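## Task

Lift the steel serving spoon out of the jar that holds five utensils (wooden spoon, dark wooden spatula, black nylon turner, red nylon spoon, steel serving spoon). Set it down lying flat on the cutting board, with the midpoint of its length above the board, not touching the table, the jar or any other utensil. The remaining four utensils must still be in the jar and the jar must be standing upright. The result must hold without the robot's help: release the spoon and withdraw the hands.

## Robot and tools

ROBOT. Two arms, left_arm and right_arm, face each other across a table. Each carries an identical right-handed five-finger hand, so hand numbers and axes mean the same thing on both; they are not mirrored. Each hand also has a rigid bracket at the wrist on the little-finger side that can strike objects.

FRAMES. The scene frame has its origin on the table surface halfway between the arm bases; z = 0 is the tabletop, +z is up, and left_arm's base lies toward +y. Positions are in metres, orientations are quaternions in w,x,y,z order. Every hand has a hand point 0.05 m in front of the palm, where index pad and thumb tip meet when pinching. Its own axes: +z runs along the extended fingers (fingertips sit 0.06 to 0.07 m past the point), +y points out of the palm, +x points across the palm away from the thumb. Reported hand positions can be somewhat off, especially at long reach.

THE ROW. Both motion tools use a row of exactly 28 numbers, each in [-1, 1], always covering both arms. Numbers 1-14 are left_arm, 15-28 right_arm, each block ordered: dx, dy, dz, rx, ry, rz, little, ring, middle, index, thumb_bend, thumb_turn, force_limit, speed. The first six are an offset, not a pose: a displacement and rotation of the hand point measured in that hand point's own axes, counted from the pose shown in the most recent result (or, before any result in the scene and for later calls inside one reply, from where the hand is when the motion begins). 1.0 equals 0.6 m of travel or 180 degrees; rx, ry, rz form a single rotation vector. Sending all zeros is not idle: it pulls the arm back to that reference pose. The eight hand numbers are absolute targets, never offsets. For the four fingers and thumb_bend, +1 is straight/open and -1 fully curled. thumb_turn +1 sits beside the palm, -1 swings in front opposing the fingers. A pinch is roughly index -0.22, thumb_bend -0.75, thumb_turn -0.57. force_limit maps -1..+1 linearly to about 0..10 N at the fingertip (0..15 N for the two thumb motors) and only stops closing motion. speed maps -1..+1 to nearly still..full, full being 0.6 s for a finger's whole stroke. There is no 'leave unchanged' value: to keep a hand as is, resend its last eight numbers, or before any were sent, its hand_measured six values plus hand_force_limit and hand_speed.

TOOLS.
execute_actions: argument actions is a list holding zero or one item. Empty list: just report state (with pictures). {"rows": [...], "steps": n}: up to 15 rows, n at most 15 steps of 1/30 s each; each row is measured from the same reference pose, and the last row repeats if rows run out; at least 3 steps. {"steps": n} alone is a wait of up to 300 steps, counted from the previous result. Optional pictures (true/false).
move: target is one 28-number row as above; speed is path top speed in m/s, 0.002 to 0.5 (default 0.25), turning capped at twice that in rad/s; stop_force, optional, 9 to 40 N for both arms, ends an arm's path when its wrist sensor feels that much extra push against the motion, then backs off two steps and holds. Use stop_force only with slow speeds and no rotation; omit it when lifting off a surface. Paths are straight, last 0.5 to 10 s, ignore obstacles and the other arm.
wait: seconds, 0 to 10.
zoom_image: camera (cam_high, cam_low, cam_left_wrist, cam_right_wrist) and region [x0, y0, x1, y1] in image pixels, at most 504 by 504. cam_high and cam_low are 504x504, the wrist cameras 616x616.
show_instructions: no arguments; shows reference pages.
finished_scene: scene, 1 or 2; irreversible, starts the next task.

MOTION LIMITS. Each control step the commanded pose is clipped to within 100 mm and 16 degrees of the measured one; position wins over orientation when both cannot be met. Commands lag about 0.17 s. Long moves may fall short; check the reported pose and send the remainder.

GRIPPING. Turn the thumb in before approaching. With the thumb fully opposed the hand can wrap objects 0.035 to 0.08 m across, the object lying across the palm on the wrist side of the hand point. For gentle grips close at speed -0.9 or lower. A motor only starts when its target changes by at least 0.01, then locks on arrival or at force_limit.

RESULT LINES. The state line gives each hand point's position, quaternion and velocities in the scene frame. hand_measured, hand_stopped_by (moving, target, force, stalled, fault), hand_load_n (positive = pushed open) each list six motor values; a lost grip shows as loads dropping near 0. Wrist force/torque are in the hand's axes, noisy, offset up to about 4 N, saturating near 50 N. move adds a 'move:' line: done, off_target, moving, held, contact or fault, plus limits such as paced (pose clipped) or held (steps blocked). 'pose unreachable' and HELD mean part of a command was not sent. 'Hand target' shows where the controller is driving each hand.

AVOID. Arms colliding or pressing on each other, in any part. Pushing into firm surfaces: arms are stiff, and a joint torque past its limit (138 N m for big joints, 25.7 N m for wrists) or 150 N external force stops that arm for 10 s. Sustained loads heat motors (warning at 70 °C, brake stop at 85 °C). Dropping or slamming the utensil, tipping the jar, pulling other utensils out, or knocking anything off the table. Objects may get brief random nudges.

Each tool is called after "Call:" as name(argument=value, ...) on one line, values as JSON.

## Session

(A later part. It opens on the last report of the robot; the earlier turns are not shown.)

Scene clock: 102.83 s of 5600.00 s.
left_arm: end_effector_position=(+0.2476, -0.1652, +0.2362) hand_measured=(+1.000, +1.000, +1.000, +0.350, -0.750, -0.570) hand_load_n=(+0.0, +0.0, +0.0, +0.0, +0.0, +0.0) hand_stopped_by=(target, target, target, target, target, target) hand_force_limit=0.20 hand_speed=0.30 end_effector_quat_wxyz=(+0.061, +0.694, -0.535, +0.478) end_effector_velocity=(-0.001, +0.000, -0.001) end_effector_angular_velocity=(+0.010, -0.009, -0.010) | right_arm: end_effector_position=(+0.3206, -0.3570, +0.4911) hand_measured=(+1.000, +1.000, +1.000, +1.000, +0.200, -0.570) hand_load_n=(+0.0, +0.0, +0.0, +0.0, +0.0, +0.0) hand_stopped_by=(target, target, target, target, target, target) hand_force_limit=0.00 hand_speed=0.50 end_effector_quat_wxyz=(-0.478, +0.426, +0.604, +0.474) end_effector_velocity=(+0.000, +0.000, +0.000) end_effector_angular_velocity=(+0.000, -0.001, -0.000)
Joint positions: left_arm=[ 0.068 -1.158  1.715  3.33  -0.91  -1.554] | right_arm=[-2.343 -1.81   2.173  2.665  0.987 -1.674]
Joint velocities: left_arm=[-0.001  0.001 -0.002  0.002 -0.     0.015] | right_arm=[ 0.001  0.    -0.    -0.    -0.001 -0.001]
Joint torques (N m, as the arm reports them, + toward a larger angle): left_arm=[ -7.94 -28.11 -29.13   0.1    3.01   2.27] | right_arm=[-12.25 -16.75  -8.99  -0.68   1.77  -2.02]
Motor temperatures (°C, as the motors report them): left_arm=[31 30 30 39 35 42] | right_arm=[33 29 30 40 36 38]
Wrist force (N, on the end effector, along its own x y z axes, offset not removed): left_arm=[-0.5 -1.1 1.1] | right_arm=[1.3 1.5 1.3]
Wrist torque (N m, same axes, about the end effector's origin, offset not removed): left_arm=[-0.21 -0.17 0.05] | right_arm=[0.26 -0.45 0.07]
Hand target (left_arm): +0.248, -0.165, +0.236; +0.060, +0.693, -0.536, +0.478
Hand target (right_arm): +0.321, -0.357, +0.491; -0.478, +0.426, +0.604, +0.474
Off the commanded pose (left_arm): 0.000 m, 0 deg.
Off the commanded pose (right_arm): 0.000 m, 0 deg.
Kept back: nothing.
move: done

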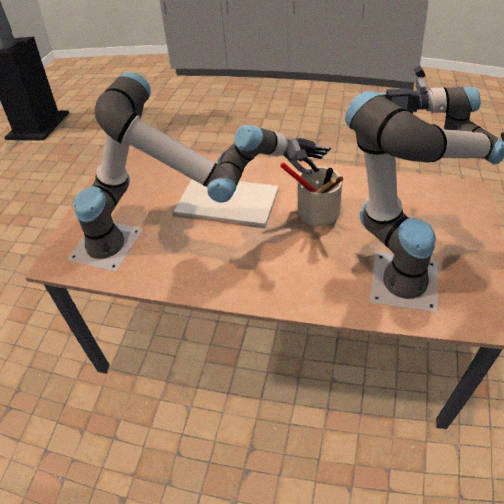

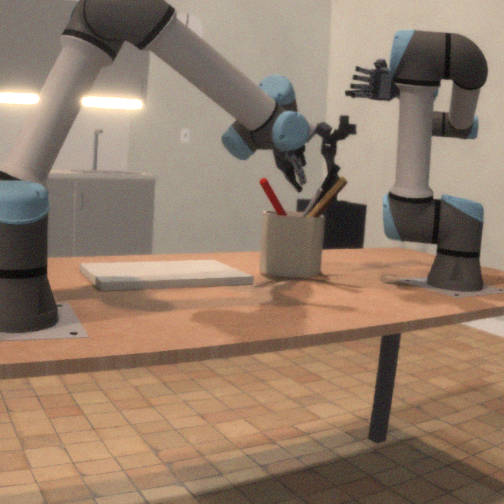

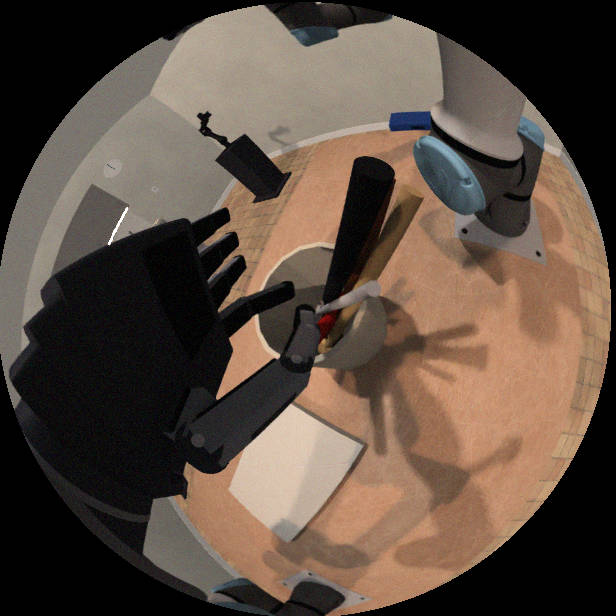

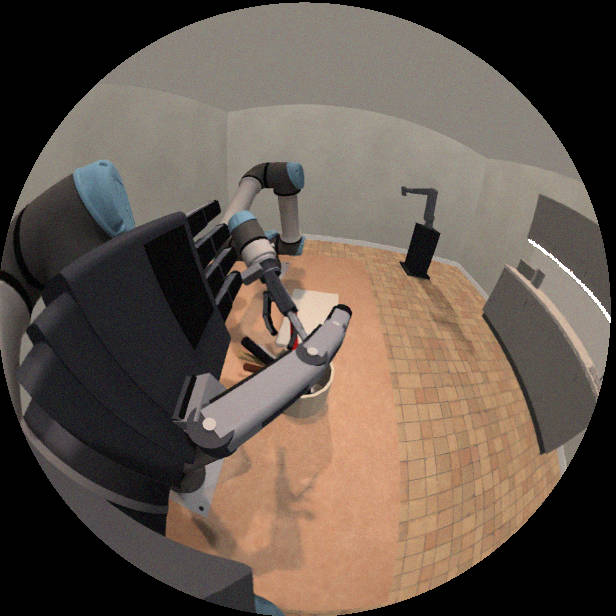

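Call:
move(target=[0.06,-0.035,-0.045,0,0,-0.17,1,1,1,0.5,-0.75,-0.57,0.2,0.3,0,0,0,0,0,0,1,1,1,1,0.2,-0.57,0,0.5], speed=0.1)

Call:
move(target=[0,0,0,0,0.18,0,1,1,1,0.5,-0.75,-0.57,0.2,0.3,0,0,0,0,0,0,1,1,1,1,0.2,-0.57,0,0.5], speed=0.1)

Call:
move(target=[0,0,0,-0.25,0,0,1,1,1,0.5,-0.75,-0.57,0.2,0.3,0,0,0,0,0,0,1,1,1,1,0.2,-0.57,0,0.5], speed=0.1)

Call:
move(target=[0,0,0,0,0,0.17,1,1,1,0.5,-0.75,-0.57,0.2,0.3,0,0,0,0,0,0,1,1,1,1,0.2,-0.57,0,0.5], speed=0.1)

Scene clock: 106.33 s of 5600.00 s.
left_arm: end_effector_position=(+0.2471, -0.1649, +0.2857) hand_measured=(+1.000, +1.000, +1.000, +0.500, -0.750, -0.570) hand_load_n=(+0.0, +0.0, +0.0, +0.0, +0.0, +0.0) hand_stopped_by=(target, target, target, target, target, target) hand_force_limit=0.20 hand_speed=0.30 end_effector_quat_wxyz=(+0.185, +0.810, -0.334, +0.446) end_effector_velocity=(-0.001, -0.000, +0.002) end_effector_angular_velocity=(-0.010, +0.008, +0.008) | right_arm: end_effector_position=(+0.3206, -0.3570, +0.4911) hand_measured=(+1.000, +1.000, +1.000, +1.000, +0.200, -0.570) hand_load_n=(+0.0, +0.0, +0.0, +0.0, +0.0, +0.0) hand_stopped_by=(target, target, target, target, target, target) hand_force_limit=0.00 hand_speed=0.50 end_effector_quat_wxyz=(-0.478, +0.426, +0.604, +0.474) end_effector_velocity=(+0.000, -0.000, +0.000) end_effector_angular_velocity=(+0.000, -0.001, -0.001)
Joint positions: left_arm=[ 0.079 -1.244  1.759  3.365 -0.918 -2.077] | right_arm=[-2.343 -1.81   2.173  2.665  0.987 -1.674]
Joint velocities: left_arm=[-0.002 -0.002  0.001  0.002  0.002 -0.017] | right_arm=[-0.001  0.     0.     0.    -0.001 -0.001]
Joint torques (N m, as the arm reports them, + toward a larger angle): left_arm=[ -7.91 -49.28 -15.02  -0.11   3.01  -2.23] | right_arm=[-12.36 -17.85  -8.94  -0.76   2.08  -1.86]
Motor temperatures (°C, as the motors report them): left_arm=[31 30 30 39 35 42] | right_arm=[33 29 30 40 36 38]
Wrist force (N, on the end effector, along its own x y z axes, offset not removed): left_arm=[0.0 -1.4 1.8] | right_arm=[0.3 2.8 2.6]
Wrist torque (N m, same axes, about the end effector's origin, offset not removed): left_arm=[-0.26 -0.31 0.03] | right_arm=[0.46 -0.28 0.07]
Hand target (left_arm): +0.247, -0.165, +0.286; +0.185, +0.810, -0.333, +0.445
Hand target (right_arm): +0.321, -0.357, +0.491; -0.478, +0.426, +0.604, +0.474
Off the commanded pose (left_arm): 0.000 m, 0 deg.
Off the commanded pose (right_arm): 0.000 m, 0 deg.
Kept back: nothing.
move: done

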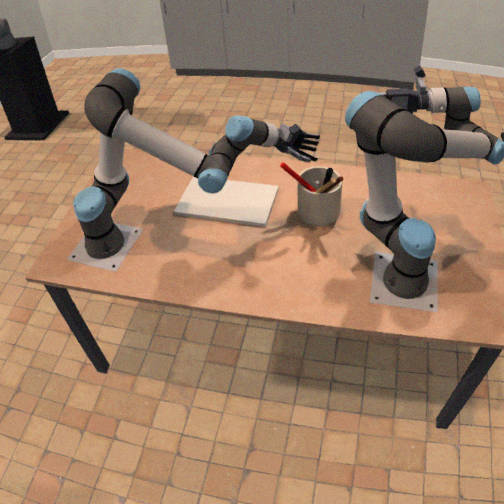

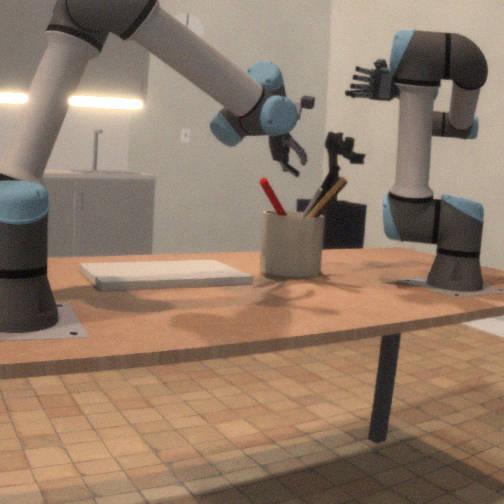

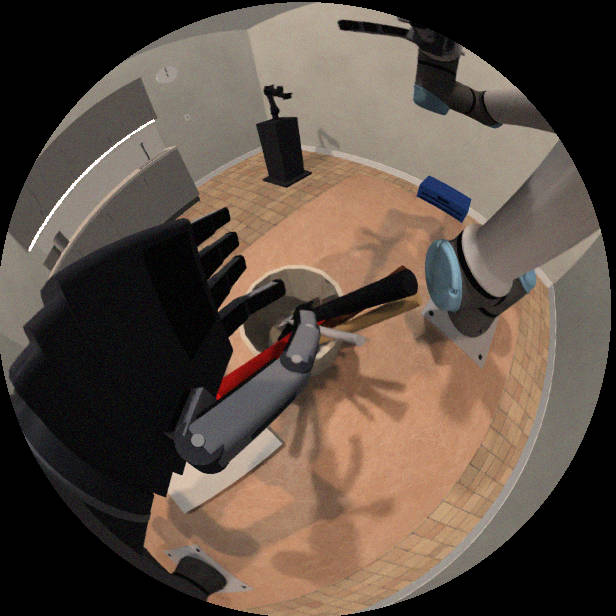

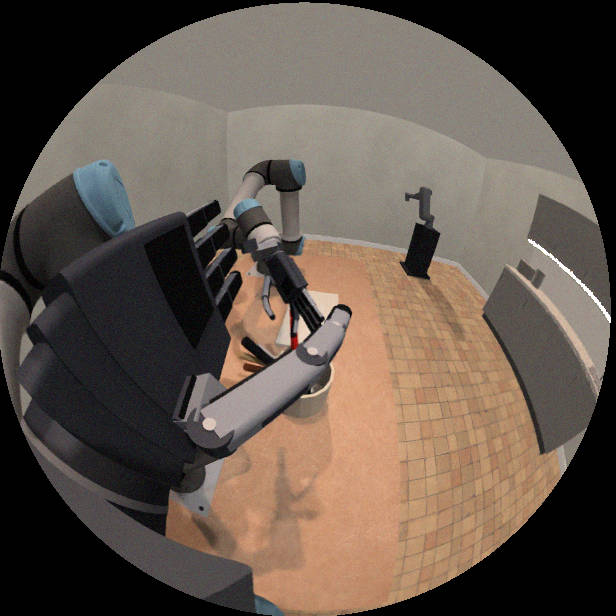

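Scene clock: 109.63 s of 5600.00 s.
left_arm: end_effector_position=(+0.2472, -0.1648, +0.2856) hand_measured=(+1.000, +1.000, +1.000, +0.500, -0.750, -0.570) hand_load_n=(+0.0, +0.0, +0.0, +0.0, +0.0, +0.0) hand_stopped_by=(target, target, target, target, target, target) hand_force_limit=0.20 hand_speed=0.30 end_effector_quat_wxyz=(+0.270, +0.654, -0.269, +0.653) end_effector_velocity=(+0.002, +0.001, +0.001) end_effector_angular_velocity=(-0.012, -0.012, +0.002) | right_arm: end_effector_position=(+0.3206, -0.3570, +0.4911) hand_measured=(+1.000, +1.000, +1.000, +1.000, +0.200, -0.570) hand_load_n=(+0.0, +0.0, +0.0, +0.0, +0.0, +0.0) hand_stopped_by=(target, target, target, target, target, target) hand_force_limit=0.00 hand_speed=0.50 end_effector_quat_wxyz=(-0.478, +0.426, +0.604, +0.474) end_effector_velocity=(-0.000, +0.000, +0.000) end_effector_angular_velocity=(+0.000, -0.000, +0.001)
Joint positions: left_arm=[-0.    -0.969  1.825  2.287 -0.688 -1.573] | right_arm=[-2.343 -1.81   2.173  2.665  0.987 -1.674]
Joint velocities: left_arm=[ 0.001  0.009 -0.006 -0.03   0.001  0.021] | right_arm=[-0.    -0.     0.     0.     0.001 -0.001]
Joint torques (N m, as the arm reports them, + toward a larger angle): left_arm=[ -7.77 -31.28 -24.41  -3.47   0.03   2.15] | right_arm=[-11.94 -17.33  -8.38  -0.51   1.96  -1.98]
Motor temperatures (°C, as the motors report them): left_arm=[31 30 30 39 35 42] | right_arm=[33 29 30 40 36 38]
Wrist force (N, on the end effector, along its own x y z axes, offset not removed): left_arm=[-0.8 -0.6 0.3] | right_arm=[2.0 1.3 4.7]
Wrist torque (N m, same axes, about the end effector's origin, offset not removed): left_arm=[-0.03 -0.16 -0.01] | right_arm=[0.12 -0.65 0.17]
Hand target (left_arm): +0.247, -0.165, +0.286; +0.270, +0.653, -0.269, +0.654
Hand target (right_arm): +0.321, -0.357, +0.491; -0.478, +0.426, +0.604, +0.474
Off the commanded pose (left_arm): 0.000 m, 0 deg.
Off the commanded pose (right_arm): 0.000 m, 0 deg.
Kept back: nothing.
move: done

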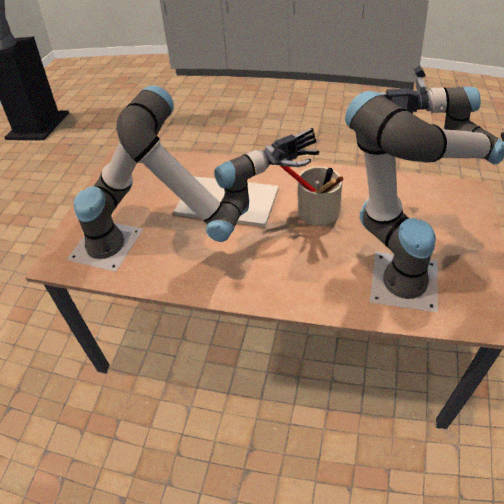

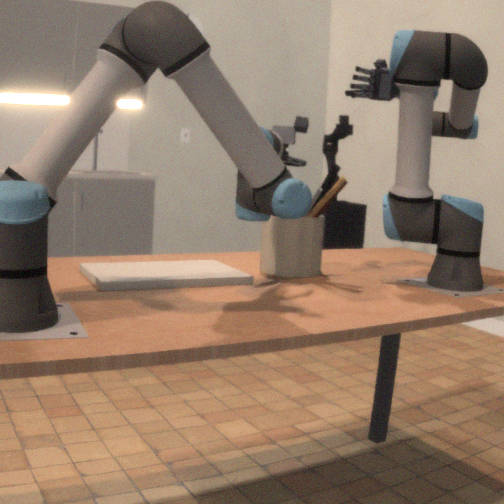

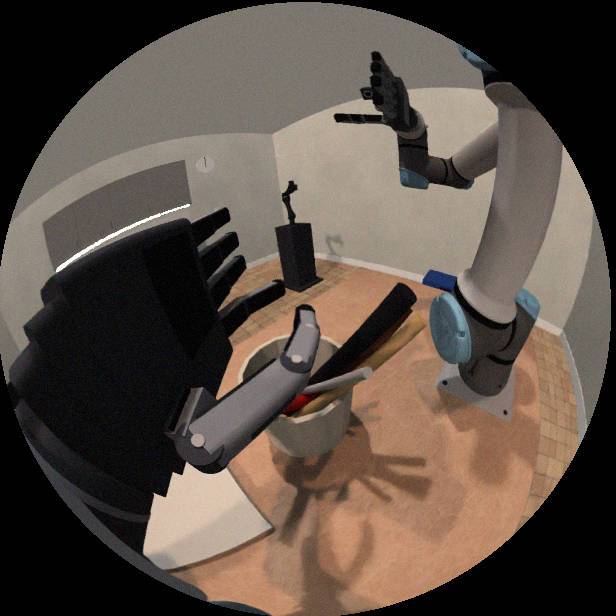

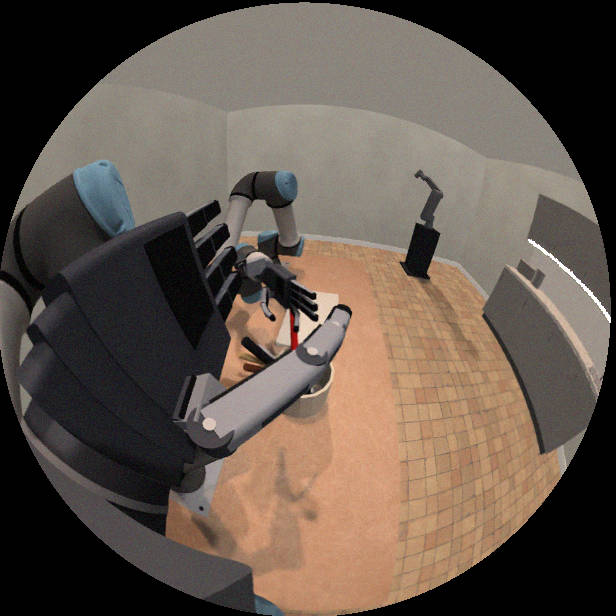

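Scene clock: 114.00 s of 5600.00 s.
left_arm: end_effector_position=(+0.2472, -0.1646, +0.2857) hand_measured=(+1.000, +1.000, +1.000, +0.500, -0.750, -0.570) hand_load_n=(+0.0, +0.0, +0.0, +0.0, +0.0, +0.0) hand_stopped_by=(target, target, target, target, target, target) hand_force_limit=0.20 hand_speed=0.30 end_effector_quat_wxyz=(+0.499, +0.501, -0.499, +0.502) end_effector_velocity=(-0.001, -0.001, -0.000) end_effector_angular_velocity=(+0.000, -0.002, -0.018) | right_arm: end_effector_position=(+0.3206, -0.3570, +0.4911) hand_measured=(+1.000, +1.000, +1.000, +1.000, +0.200, -0.570) hand_load_n=(+0.0, +0.0, +0.0, +0.0, +0.0, +0.0) hand_stopped_by=(target, target, target, target, target, target) hand_force_limit=0.00 hand_speed=0.50 end_effector_quat_wxyz=(-0.478, +0.426, +0.604, +0.474) end_effector_velocity=(-0.000, -0.000, -0.000) end_effector_angular_velocity=(-0.000, +0.001, -0.000)
Joint positions: left_arm=[ 0.381 -0.906  1.703  2.344 -1.853 -1.571] | right_arm=[-2.343 -1.81   2.173  2.665  0.987 -1.674]
Joint velocities: left_arm=[ 0.005  0.006 -0.011  0.005 -0.023  0.002] | right_arm=[-0.001 -0.     0.     0.     0.     0.001]
Joint torques (N m, as the arm reports them, + toward a larger angle): left_arm=[  5.86 -34.56 -24.61   0.94  -2.37   1.14] | right_arm=[-11.54 -17.17  -8.5   -0.76   1.83  -2.  ]
Motor temperatures (°C, as the motors report them): left_arm=[31 30 30 39 35 42] | right_arm=[33 29 30 40 36 38]
Wrist force (N, on the end effector, along its own x y z axes, offset not removed): left_arm=[0.1 -1.3 0.1] | right_arm=[1.5 2.5 1.6]
Wrist torque (N m, same axes, about the end effector's origin, offset not removed): left_arm=[-0.18 -0.30 0.10] | right_arm=[0.38 -0.41 0.12]
Hand target (left_arm): +0.247, -0.165, +0.286; +0.499, +0.501, -0.499, +0.501
Hand target (right_arm): +0.321, -0.357, +0.491; -0.478, +0.426, +0.604, +0.474
Off the commanded pose (left_arm): 0.000 m, 0 deg.
Off the commanded pose (right_arm): 0.000 m, 0 deg.
Kept back: nothing.
move: done

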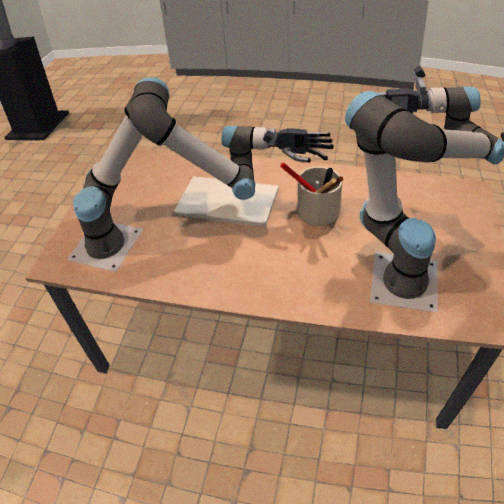

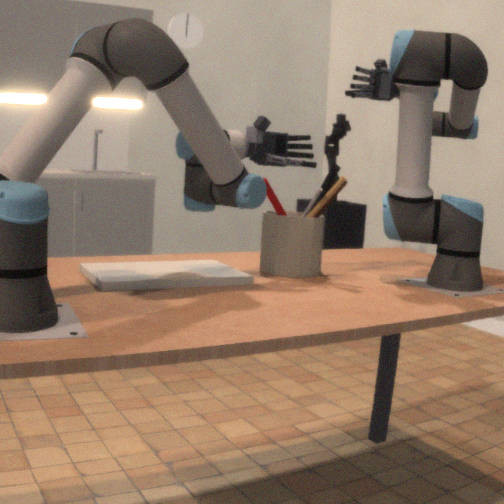

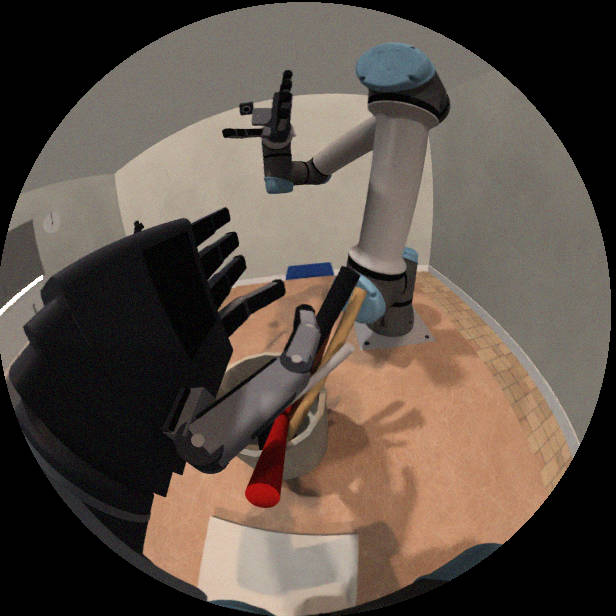

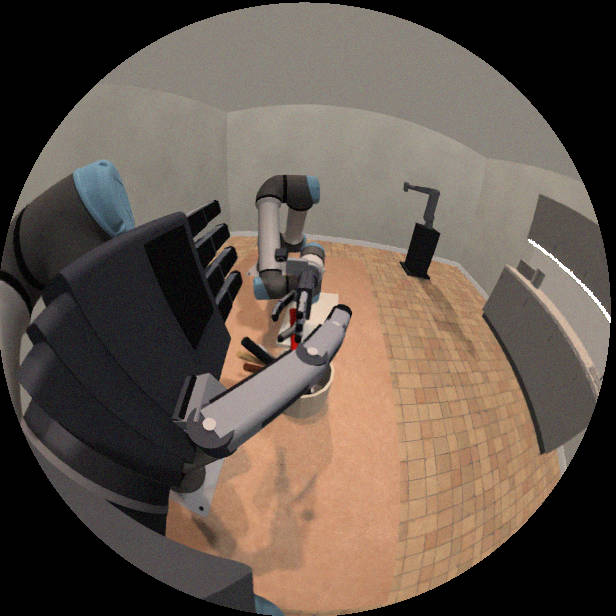

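Scene clock: 117.10 s of 5600.00 s.
left_arm: end_effector_position=(+0.2472, -0.1646, +0.2857) hand_measured=(+1.000, +1.000, +1.000, +0.500, -0.750, -0.570) hand_load_n=(+0.0, +0.0, +0.0, +0.0, +0.0, +0.0) hand_stopped_by=(target, target, target, target, target, target) hand_force_limit=0.20 hand_speed=0.30 end_effector_quat_wxyz=(+0.350, +0.352, -0.613, +0.615) end_effector_velocity=(-0.000, -0.000, -0.000) end_effector_angular_velocity=(+0.002, -0.016, +0.001) | right_arm: end_effector_position=(+0.3206, -0.3570, +0.4911) hand_measured=(+1.000, +1.000, +1.000, +1.000, +0.200, -0.570) hand_load_n=(+0.0, +0.0, +0.0, +0.0, +0.0, +0.0) hand_stopped_by=(target, target, target, target, target, target) hand_force_limit=0.00 hand_speed=0.50 end_effector_quat_wxyz=(-0.478, +0.426, +0.604, +0.474) end_effector_velocity=(+0.000, +0.000, +0.000) end_effector_angular_velocity=(-0.000, +0.000, +0.000)
Joint positions: left_arm=[ 0.337 -0.97   1.731  2.38  -1.809 -1.039] | right_arm=[-2.343 -1.81   2.173  2.665  0.987 -1.674]
Joint velocities: left_arm=[-0.002 -0.002  0.001  0.003  0.003  0.017] | right_arm=[ 0.001  0.    -0.     0.    -0.     0.   ]
Joint torques (N m, as the arm reports them, + toward a larger angle): left_arm=[ -7.11 -56.34 -10.48   0.98   2.2    2.3 ] | right_arm=[-11.95 -17.15  -8.77  -0.42   1.79  -1.93]
Motor temperatures (°C, as the motors report them): left_arm=[31 30 30 39 35 42] | right_arm=[33 29 30 40 36 38]
Wrist force (N, on the end effector, along its own x y z axes, offset not removed): left_arm=[-0.6 -0.4 -0.3] | right_arm=[1.9 3.0 1.9]
Wrist torque (N m, same axes, about the end effector's origin, offset not removed): left_arm=[-0.03 -0.14 0.08] | right_arm=[0.54 -0.40 0.17]
Hand target (left_arm): +0.247, -0.165, +0.286; -0.349, -0.352, +0.613, -0.615
Hand target (right_arm): +0.321, -0.357, +0.491; -0.478, +0.426, +0.604, +0.474
Off the commanded pose (left_arm): 0.000 m, 0 deg.
Off the commanded pose (right_arm): 0.000 m, 0 deg.
Kept back: nothing.
move: done

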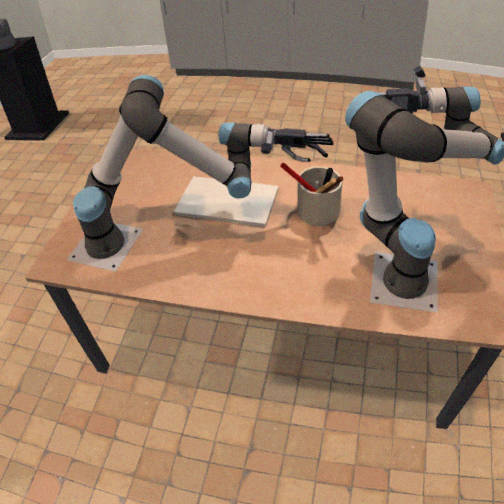

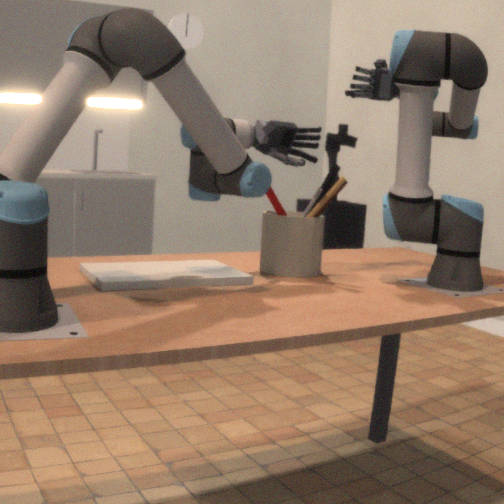

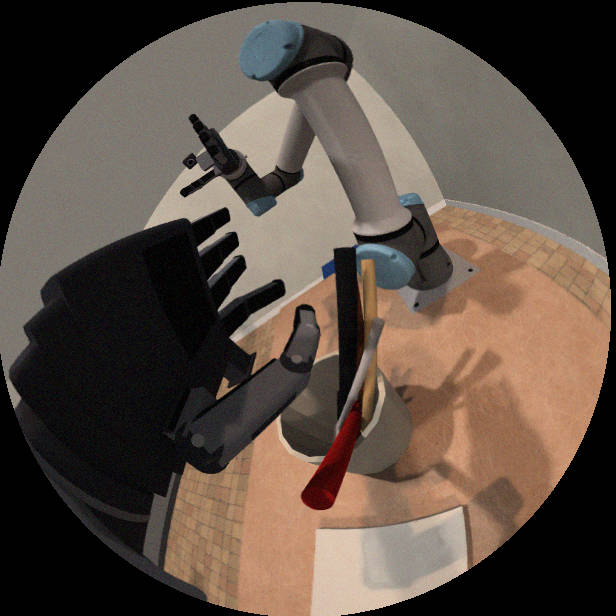

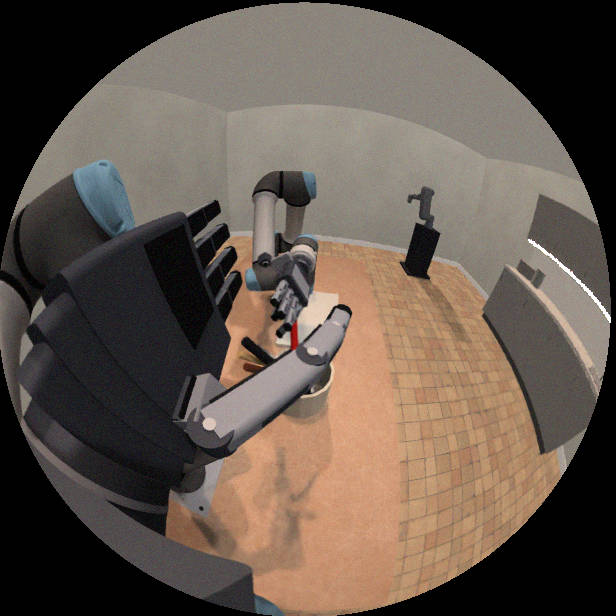

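Call:
move(target=[-0.106,0.017,0.033,0,0,0,1,1,1,0.5,-0.75,-0.57,0.2,0.3,0,0,0,0,0,0,1,1,1,1,0.2,-0.57,0,0.5], speed=0.02, stop_force=9)

Call:
zoom_image(camera="cam_left_wrist", region=[150,200,500,550])

Call:
zoom_image(camera="cam_low", region=[200,100,400,300])

Scene clock: 121.03 s of 5600.00 s.
left_arm: end_effector_position=(+0.2706, -0.1842, +0.2260) hand_measured=(+1.000, +1.000, +1.000, +0.500, -0.750, -0.570) hand_load_n=(+0.0, +0.0, +0.0, +0.0, +0.0, +0.0) hand_stopped_by=(target, target, target, target, target, target) hand_force_limit=0.20 hand_speed=0.30 end_effector_quat_wxyz=(+0.349, +0.352, -0.613, +0.615) end_effector_velocity=(-0.000, -0.001, -0.002) end_effector_angular_velocity=(-0.001, +0.001, -0.002) | right_arm: end_effector_position=(+0.3206, -0.3570, +0.4911) hand_measured=(+1.000, +1.000, +1.000, +1.000, +0.200, -0.570) hand_load_n=(+0.0, +0.0, +0.0, +0.0, +0.0, +0.0) hand_stopped_by=(target, target, target, target, target, target) hand_force_limit=0.00 hand_speed=0.50 end_effector_quat_wxyz=(-0.478, +0.426, +0.604, +0.474) end_effector_velocity=(+0.000, -0.000, -0.000) end_effector_angular_velocity=(+0.000, +0.001, -0.001)
Joint positions: left_arm=[ 0.37  -0.821  1.654  2.308 -1.842 -1.039] | right_arm=[-2.343 -1.81   2.173  2.665  0.987 -1.674]
Joint velocities: left_arm=[ 0.     0.005 -0.004 -0.003 -0.002 -0.001] | right_arm=[-0.     0.     0.     0.    -0.001  0.001]
Joint torques (N m, as the arm reports them, + toward a larger angle): left_arm=[  7.9  -37.97 -25.82  -4.18  -2.2   -2.25] | right_arm=[-11.77 -18.1   -8.18  -0.52   1.73  -1.85]
Motor temperatures (°C, as the motors report them): left_arm=[31 30 30 39 35 42] | right_arm=[33 29 30 40 36 38]
Wrist force (N, on the end effector, along its own x y z axes, offset not removed): left_arm=[-1.0 -1.0 1.0] | right_arm=[1.6 2.5 2.4]
Wrist torque (N m, same axes, about the end effector's origin, offset not removed): left_arm=[-0.15 -0.11 0.02] | right_arm=[0.35 -0.42 0.10]
Hand target (left_arm): +0.271, -0.184, +0.226; -0.349, -0.352, +0.613, -0.615
Hand target (right_arm): +0.321, -0.357, +0.491; -0.478, +0.426, +0.604, +0.474
Off the commanded pose (left_arm): 0.000 m, 0 deg.
Off the commanded pose (right_arm): 0.000 m, 0 deg.
Kept back: nothing.
move: done

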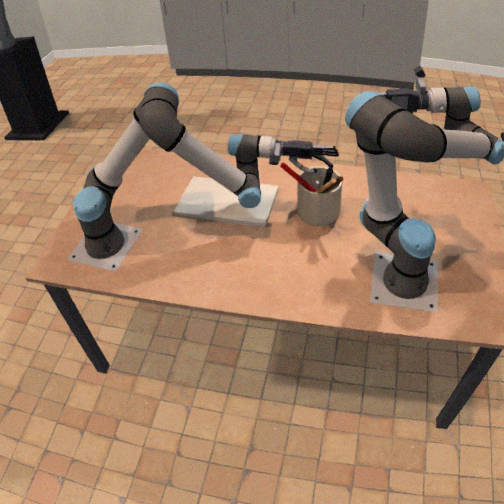

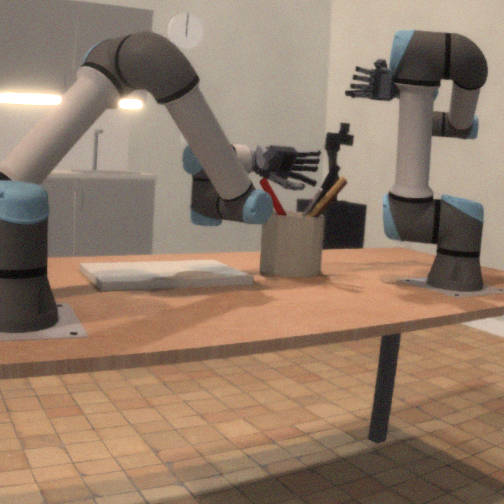

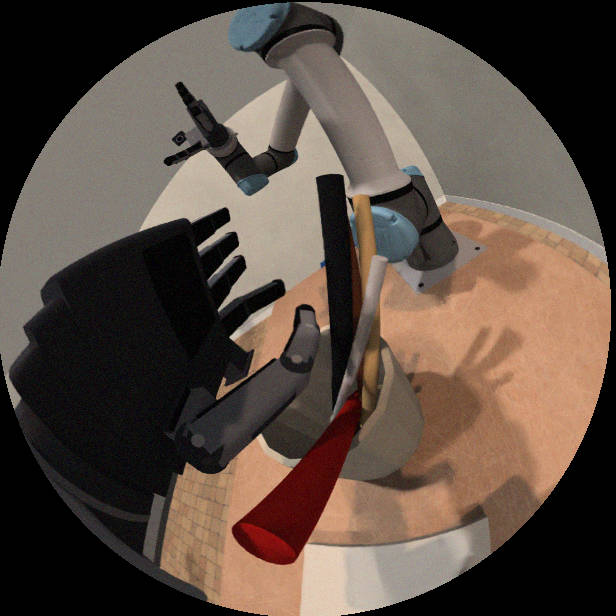

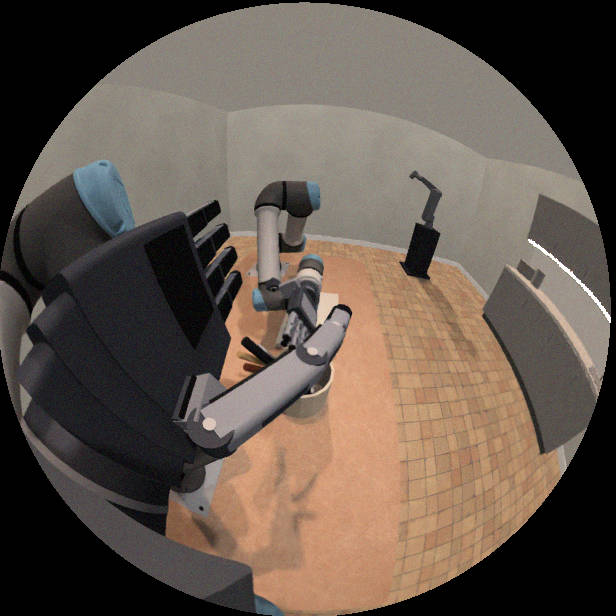

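Region (150, 200, 500, 550) of cam_left_wrist's 616x616 image, scaled by 1.440, with more detail than that image has.

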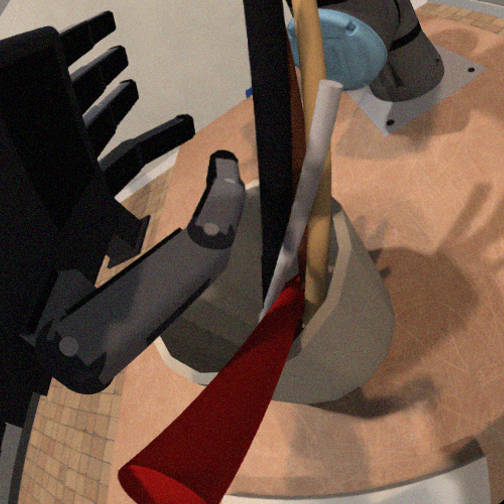

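Region (200, 100, 400, 300) of cam_low's 504x504 image, scaled by 2.520, with more detail than that image has.

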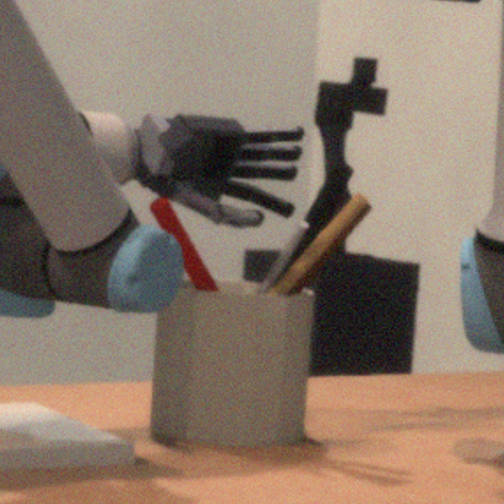

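Call:
move(target=[0,0.07,0,0,0,0,1,1,1,0.4,-0.75,-0.57,0.2,0.3,0,0,0,0,0,0,1,1,1,1,0.2,-0.57,0,0.5], speed=0.015, stop_force=9)

Call:
zoom_image(camera="cam_left_wrist", region=[150,200,500,550])

Call:
zoom_image(camera="cam_low", region=[200,100,400,300])

Scene clock: 124.37 s of 5600.00 s.
left_arm: end_effector_position=(+0.2347, -0.1844, +0.2050) hand_measured=(+1.000, +1.000, +1.000, +0.400, -0.750, -0.570) hand_load_n=(+0.0, +0.0, +0.0, +0.0, +0.5, -0.5) hand_stopped_by=(target, target, target, target, target, target) hand_force_limit=0.20 hand_speed=0.30 end_effector_quat_wxyz=(+0.350, +0.352, -0.613, +0.615) end_effector_velocity=(-0.003, -0.000, -0.002) end_effector_angular_velocity=(+0.002, -0.001, -0.001) | right_arm: end_effector_position=(+0.3206, -0.3570, +0.4911) hand_measured=(+1.000, +1.000, +1.000, +1.000, +0.200, -0.570) hand_load_n=(+0.0, +0.0, +0.0, +0.0, +0.0, +0.0) hand_stopped_by=(target, target, target, target, target, target) hand_force_limit=0.00 hand_speed=0.50 end_effector_quat_wxyz=(-0.478, +0.426, +0.604, +0.474) end_effector_velocity=(+0.000, +0.000, -0.000) end_effector_angular_velocity=(+0.000, -0.000, +0.000)
Joint positions: left_arm=[ 0.306 -0.809  1.711  2.238 -1.778 -1.039] | right_arm=[-2.343 -1.81   2.173  2.665  0.987 -1.674]
Joint velocities: left_arm=[-0.005  0.002  0.003 -0.003  0.004  0.001] | right_arm=[ 0.  0.  0. -0. -0. -0.]
Joint torques (N m, as the arm reports them, + toward a larger angle): left_arm=[ -8.1  -26.04  -1.54  -2.26   1.73  -2.19] | right_arm=[-12.27 -17.18  -9.5   -0.66   1.8   -2.03]
Motor temperatures (°C, as the motors report them): left_arm=[31 30 30 39 35 42] | right_arm=[33 29 30 40 36 38]
Wrist force (N, on the end effector, along its own x y z axes, offset not removed): left_arm=[10.2 -9.1 0.9] | right_arm=[-0.5 3.2 2.1]
Wrist torque (N m, same axes, about the end effector's origin, offset not removed): left_arm=[-0.96 -1.35 0.43] | right_arm=[0.47 -0.18 0.13]
Hand target (left_arm): +0.234, -0.184, +0.205; -0.350, -0.352, +0.613, -0.615
Hand target (right_arm): +0.321, -0.357, +0.491; -0.478, +0.426, +0.604, +0.474
Off the commanded pose (left_arm): 0.000 m, 0 deg.
Off the commanded pose (right_arm): 0.000 m, 0 deg.
Kept back: nothing.
move: done

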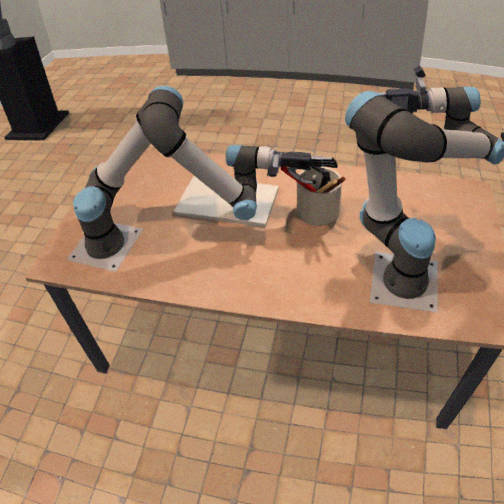

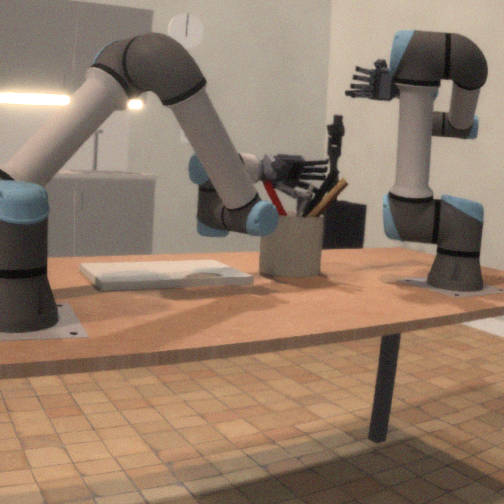

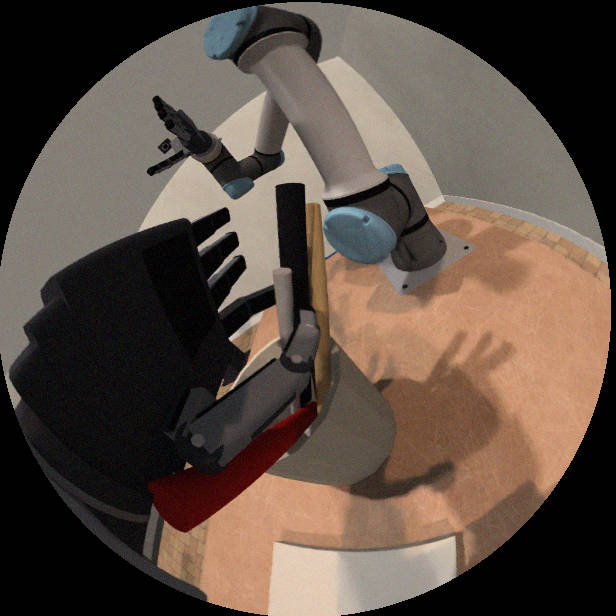

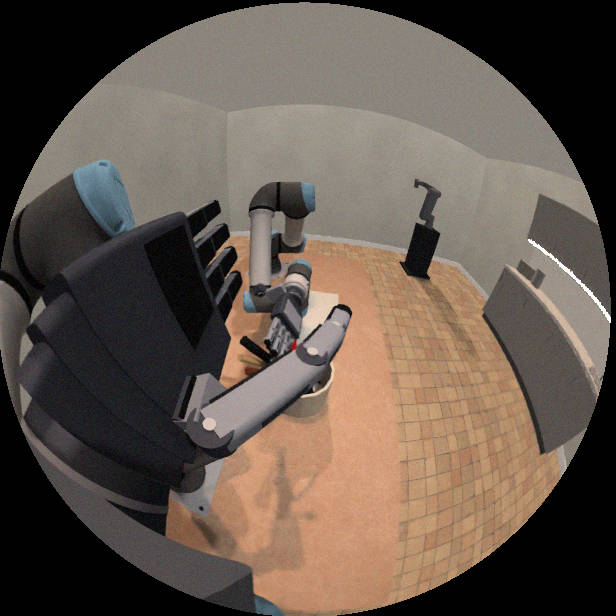

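Region (150, 200, 500, 550) of cam_left_wrist's 616x616 image, scaled by 1.440, with more detail than that image has.

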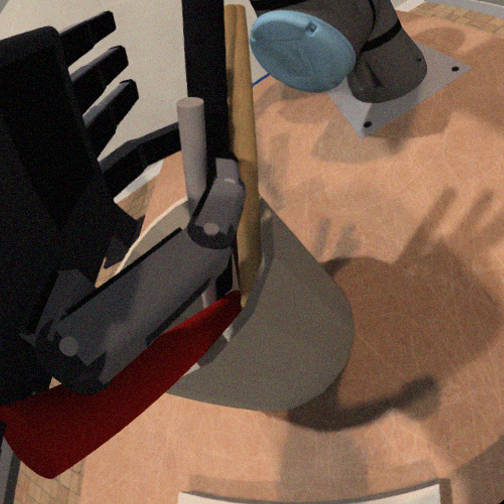

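Region (200, 100, 400, 300) of cam_low's 504x504 image, scaled by 2.520, with more detail than that image has.

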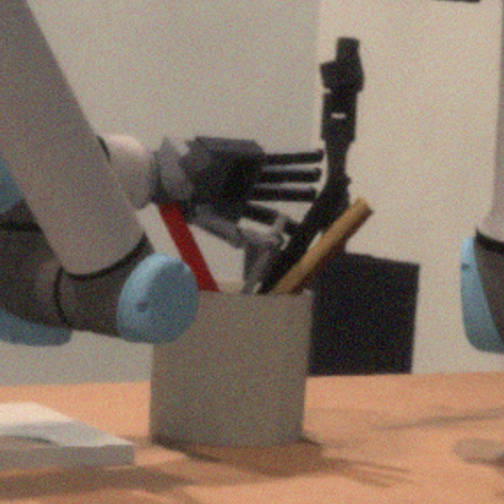

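Call:
move(target=[0.005,-0.012,0,0,0,0,1,1,1,-0.6,-0.75,-0.57,0.8,-0.5,0,0,0,0,0,0,1,1,1,1,0.2,-0.57,0,0.5], speed=0.01)

Call:
zoom_image(camera="cam_left_wrist", region=[150,200,500,550])

Scene clock: 125.63 s of 5600.00 s.
left_arm: end_effector_position=(+0.2392, -0.1844, +0.2109) hand_measured=(+1.000, +1.000, +1.000, +0.074, -0.748, -0.570) hand_load_n=(+0.0, +0.0, +0.0, +7.0, +3.5, +0.5) hand_stopped_by=(target, target, target, force, target, target) hand_force_limit=0.80 hand_speed=-0.50 end_effector_quat_wxyz=(+0.350, +0.352, -0.613, +0.615) end_effector_velocity=(+0.001, -0.000, +0.003) end_effector_angular_velocity=(-0.002, -0.000, -0.002) | right_arm: end_effector_position=(+0.3206, -0.3570, +0.4911) hand_measured=(+1.000, +1.000, +1.000, +1.000, +0.200, -0.570) hand_load_n=(+0.0, +0.0, +0.0, +0.0, +0.0, +0.0) hand_stopped_by=(target, target, target, target, target, target) hand_force_limit=0.00 hand_speed=0.50 end_effector_quat_wxyz=(-0.478, +0.426, +0.604, +0.474) end_effector_velocity=(-0.000, +0.000, +0.000) end_effector_angular_velocity=(+0.000, -0.001, +0.002)
Joint positions: left_arm=[ 0.314 -0.817  1.704  2.253 -1.786 -1.039] | right_arm=[-2.343 -1.81   2.173  2.665  0.987 -1.674]
Joint velocities: left_arm=[ 0.002 -0.003 -0.003  0.004 -0.004 -0.   ] | right_arm=[ 0.002  0.     0.     0.     0.    -0.001]
Joint torques (N m, as the arm reports them, + toward a larger angle): left_arm=[  8.25 -59.59 -23.93   0.8   -1.87  -1.06] | right_arm=[-12.1  -17.01  -9.53  -0.52   1.82  -1.77]
Motor temperatures (°C, as the motors report them): left_arm=[31 30 30 39 35 42] | right_arm=[33 29 30 40 36 38]
Wrist force (N, on the end effector, along its own x y z axes, offset not removed): left_arm=[-0.5 -1.0 2.0] | right_arm=[1.6 1.7 2.1]
Wrist torque (N m, same axes, about the end effector's origin, offset not removed): left_arm=[-0.33 -0.34 0.10] | right_arm=[0.25 -0.45 0.07]
Hand target (left_arm): +0.239, -0.184, +0.211; -0.350, -0.352, +0.613, -0.615
Hand target (right_arm): +0.321, -0.357, +0.491; -0.478, +0.426, +0.604, +0.474
Off the commanded pose (left_arm): 0.000 m, 0 deg.
Off the commanded pose (right_arm): 0.000 m, 0 deg.
Kept back: nothing.
move: done

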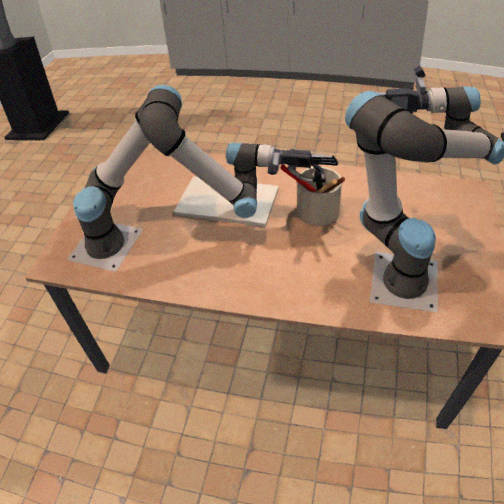

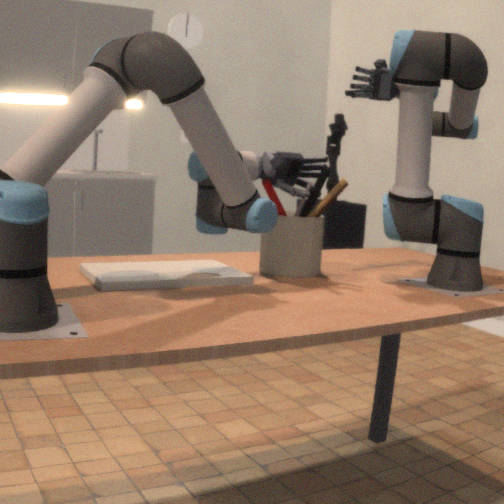

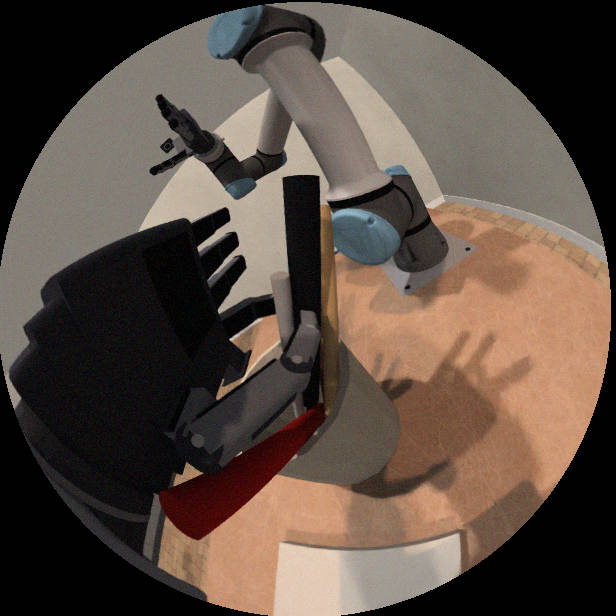

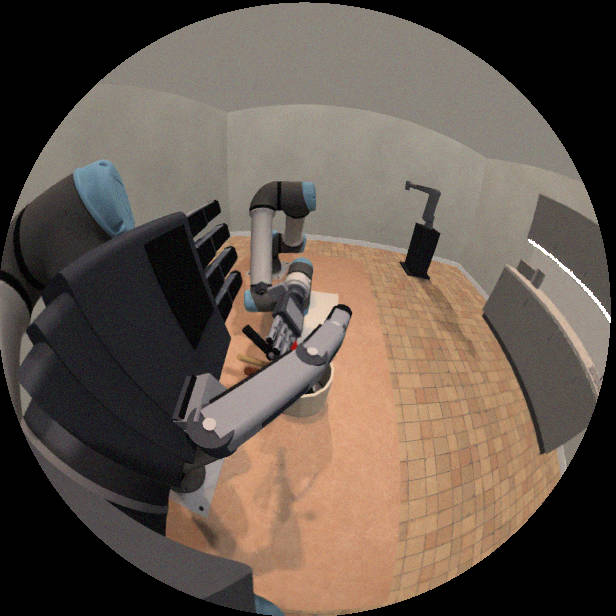

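Region (150, 200, 500, 550) of cam_left_wrist's 616x616 image, scaled by 1.440, with more detail than that image has.

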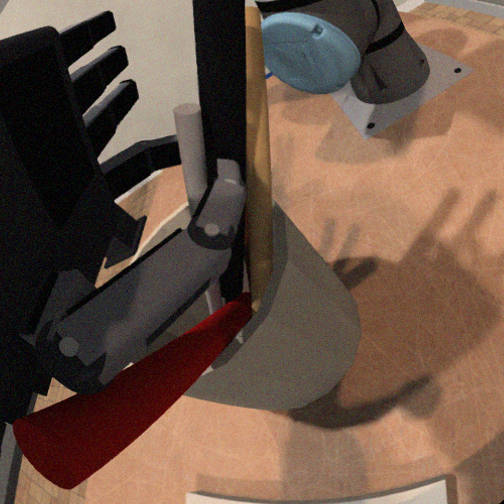

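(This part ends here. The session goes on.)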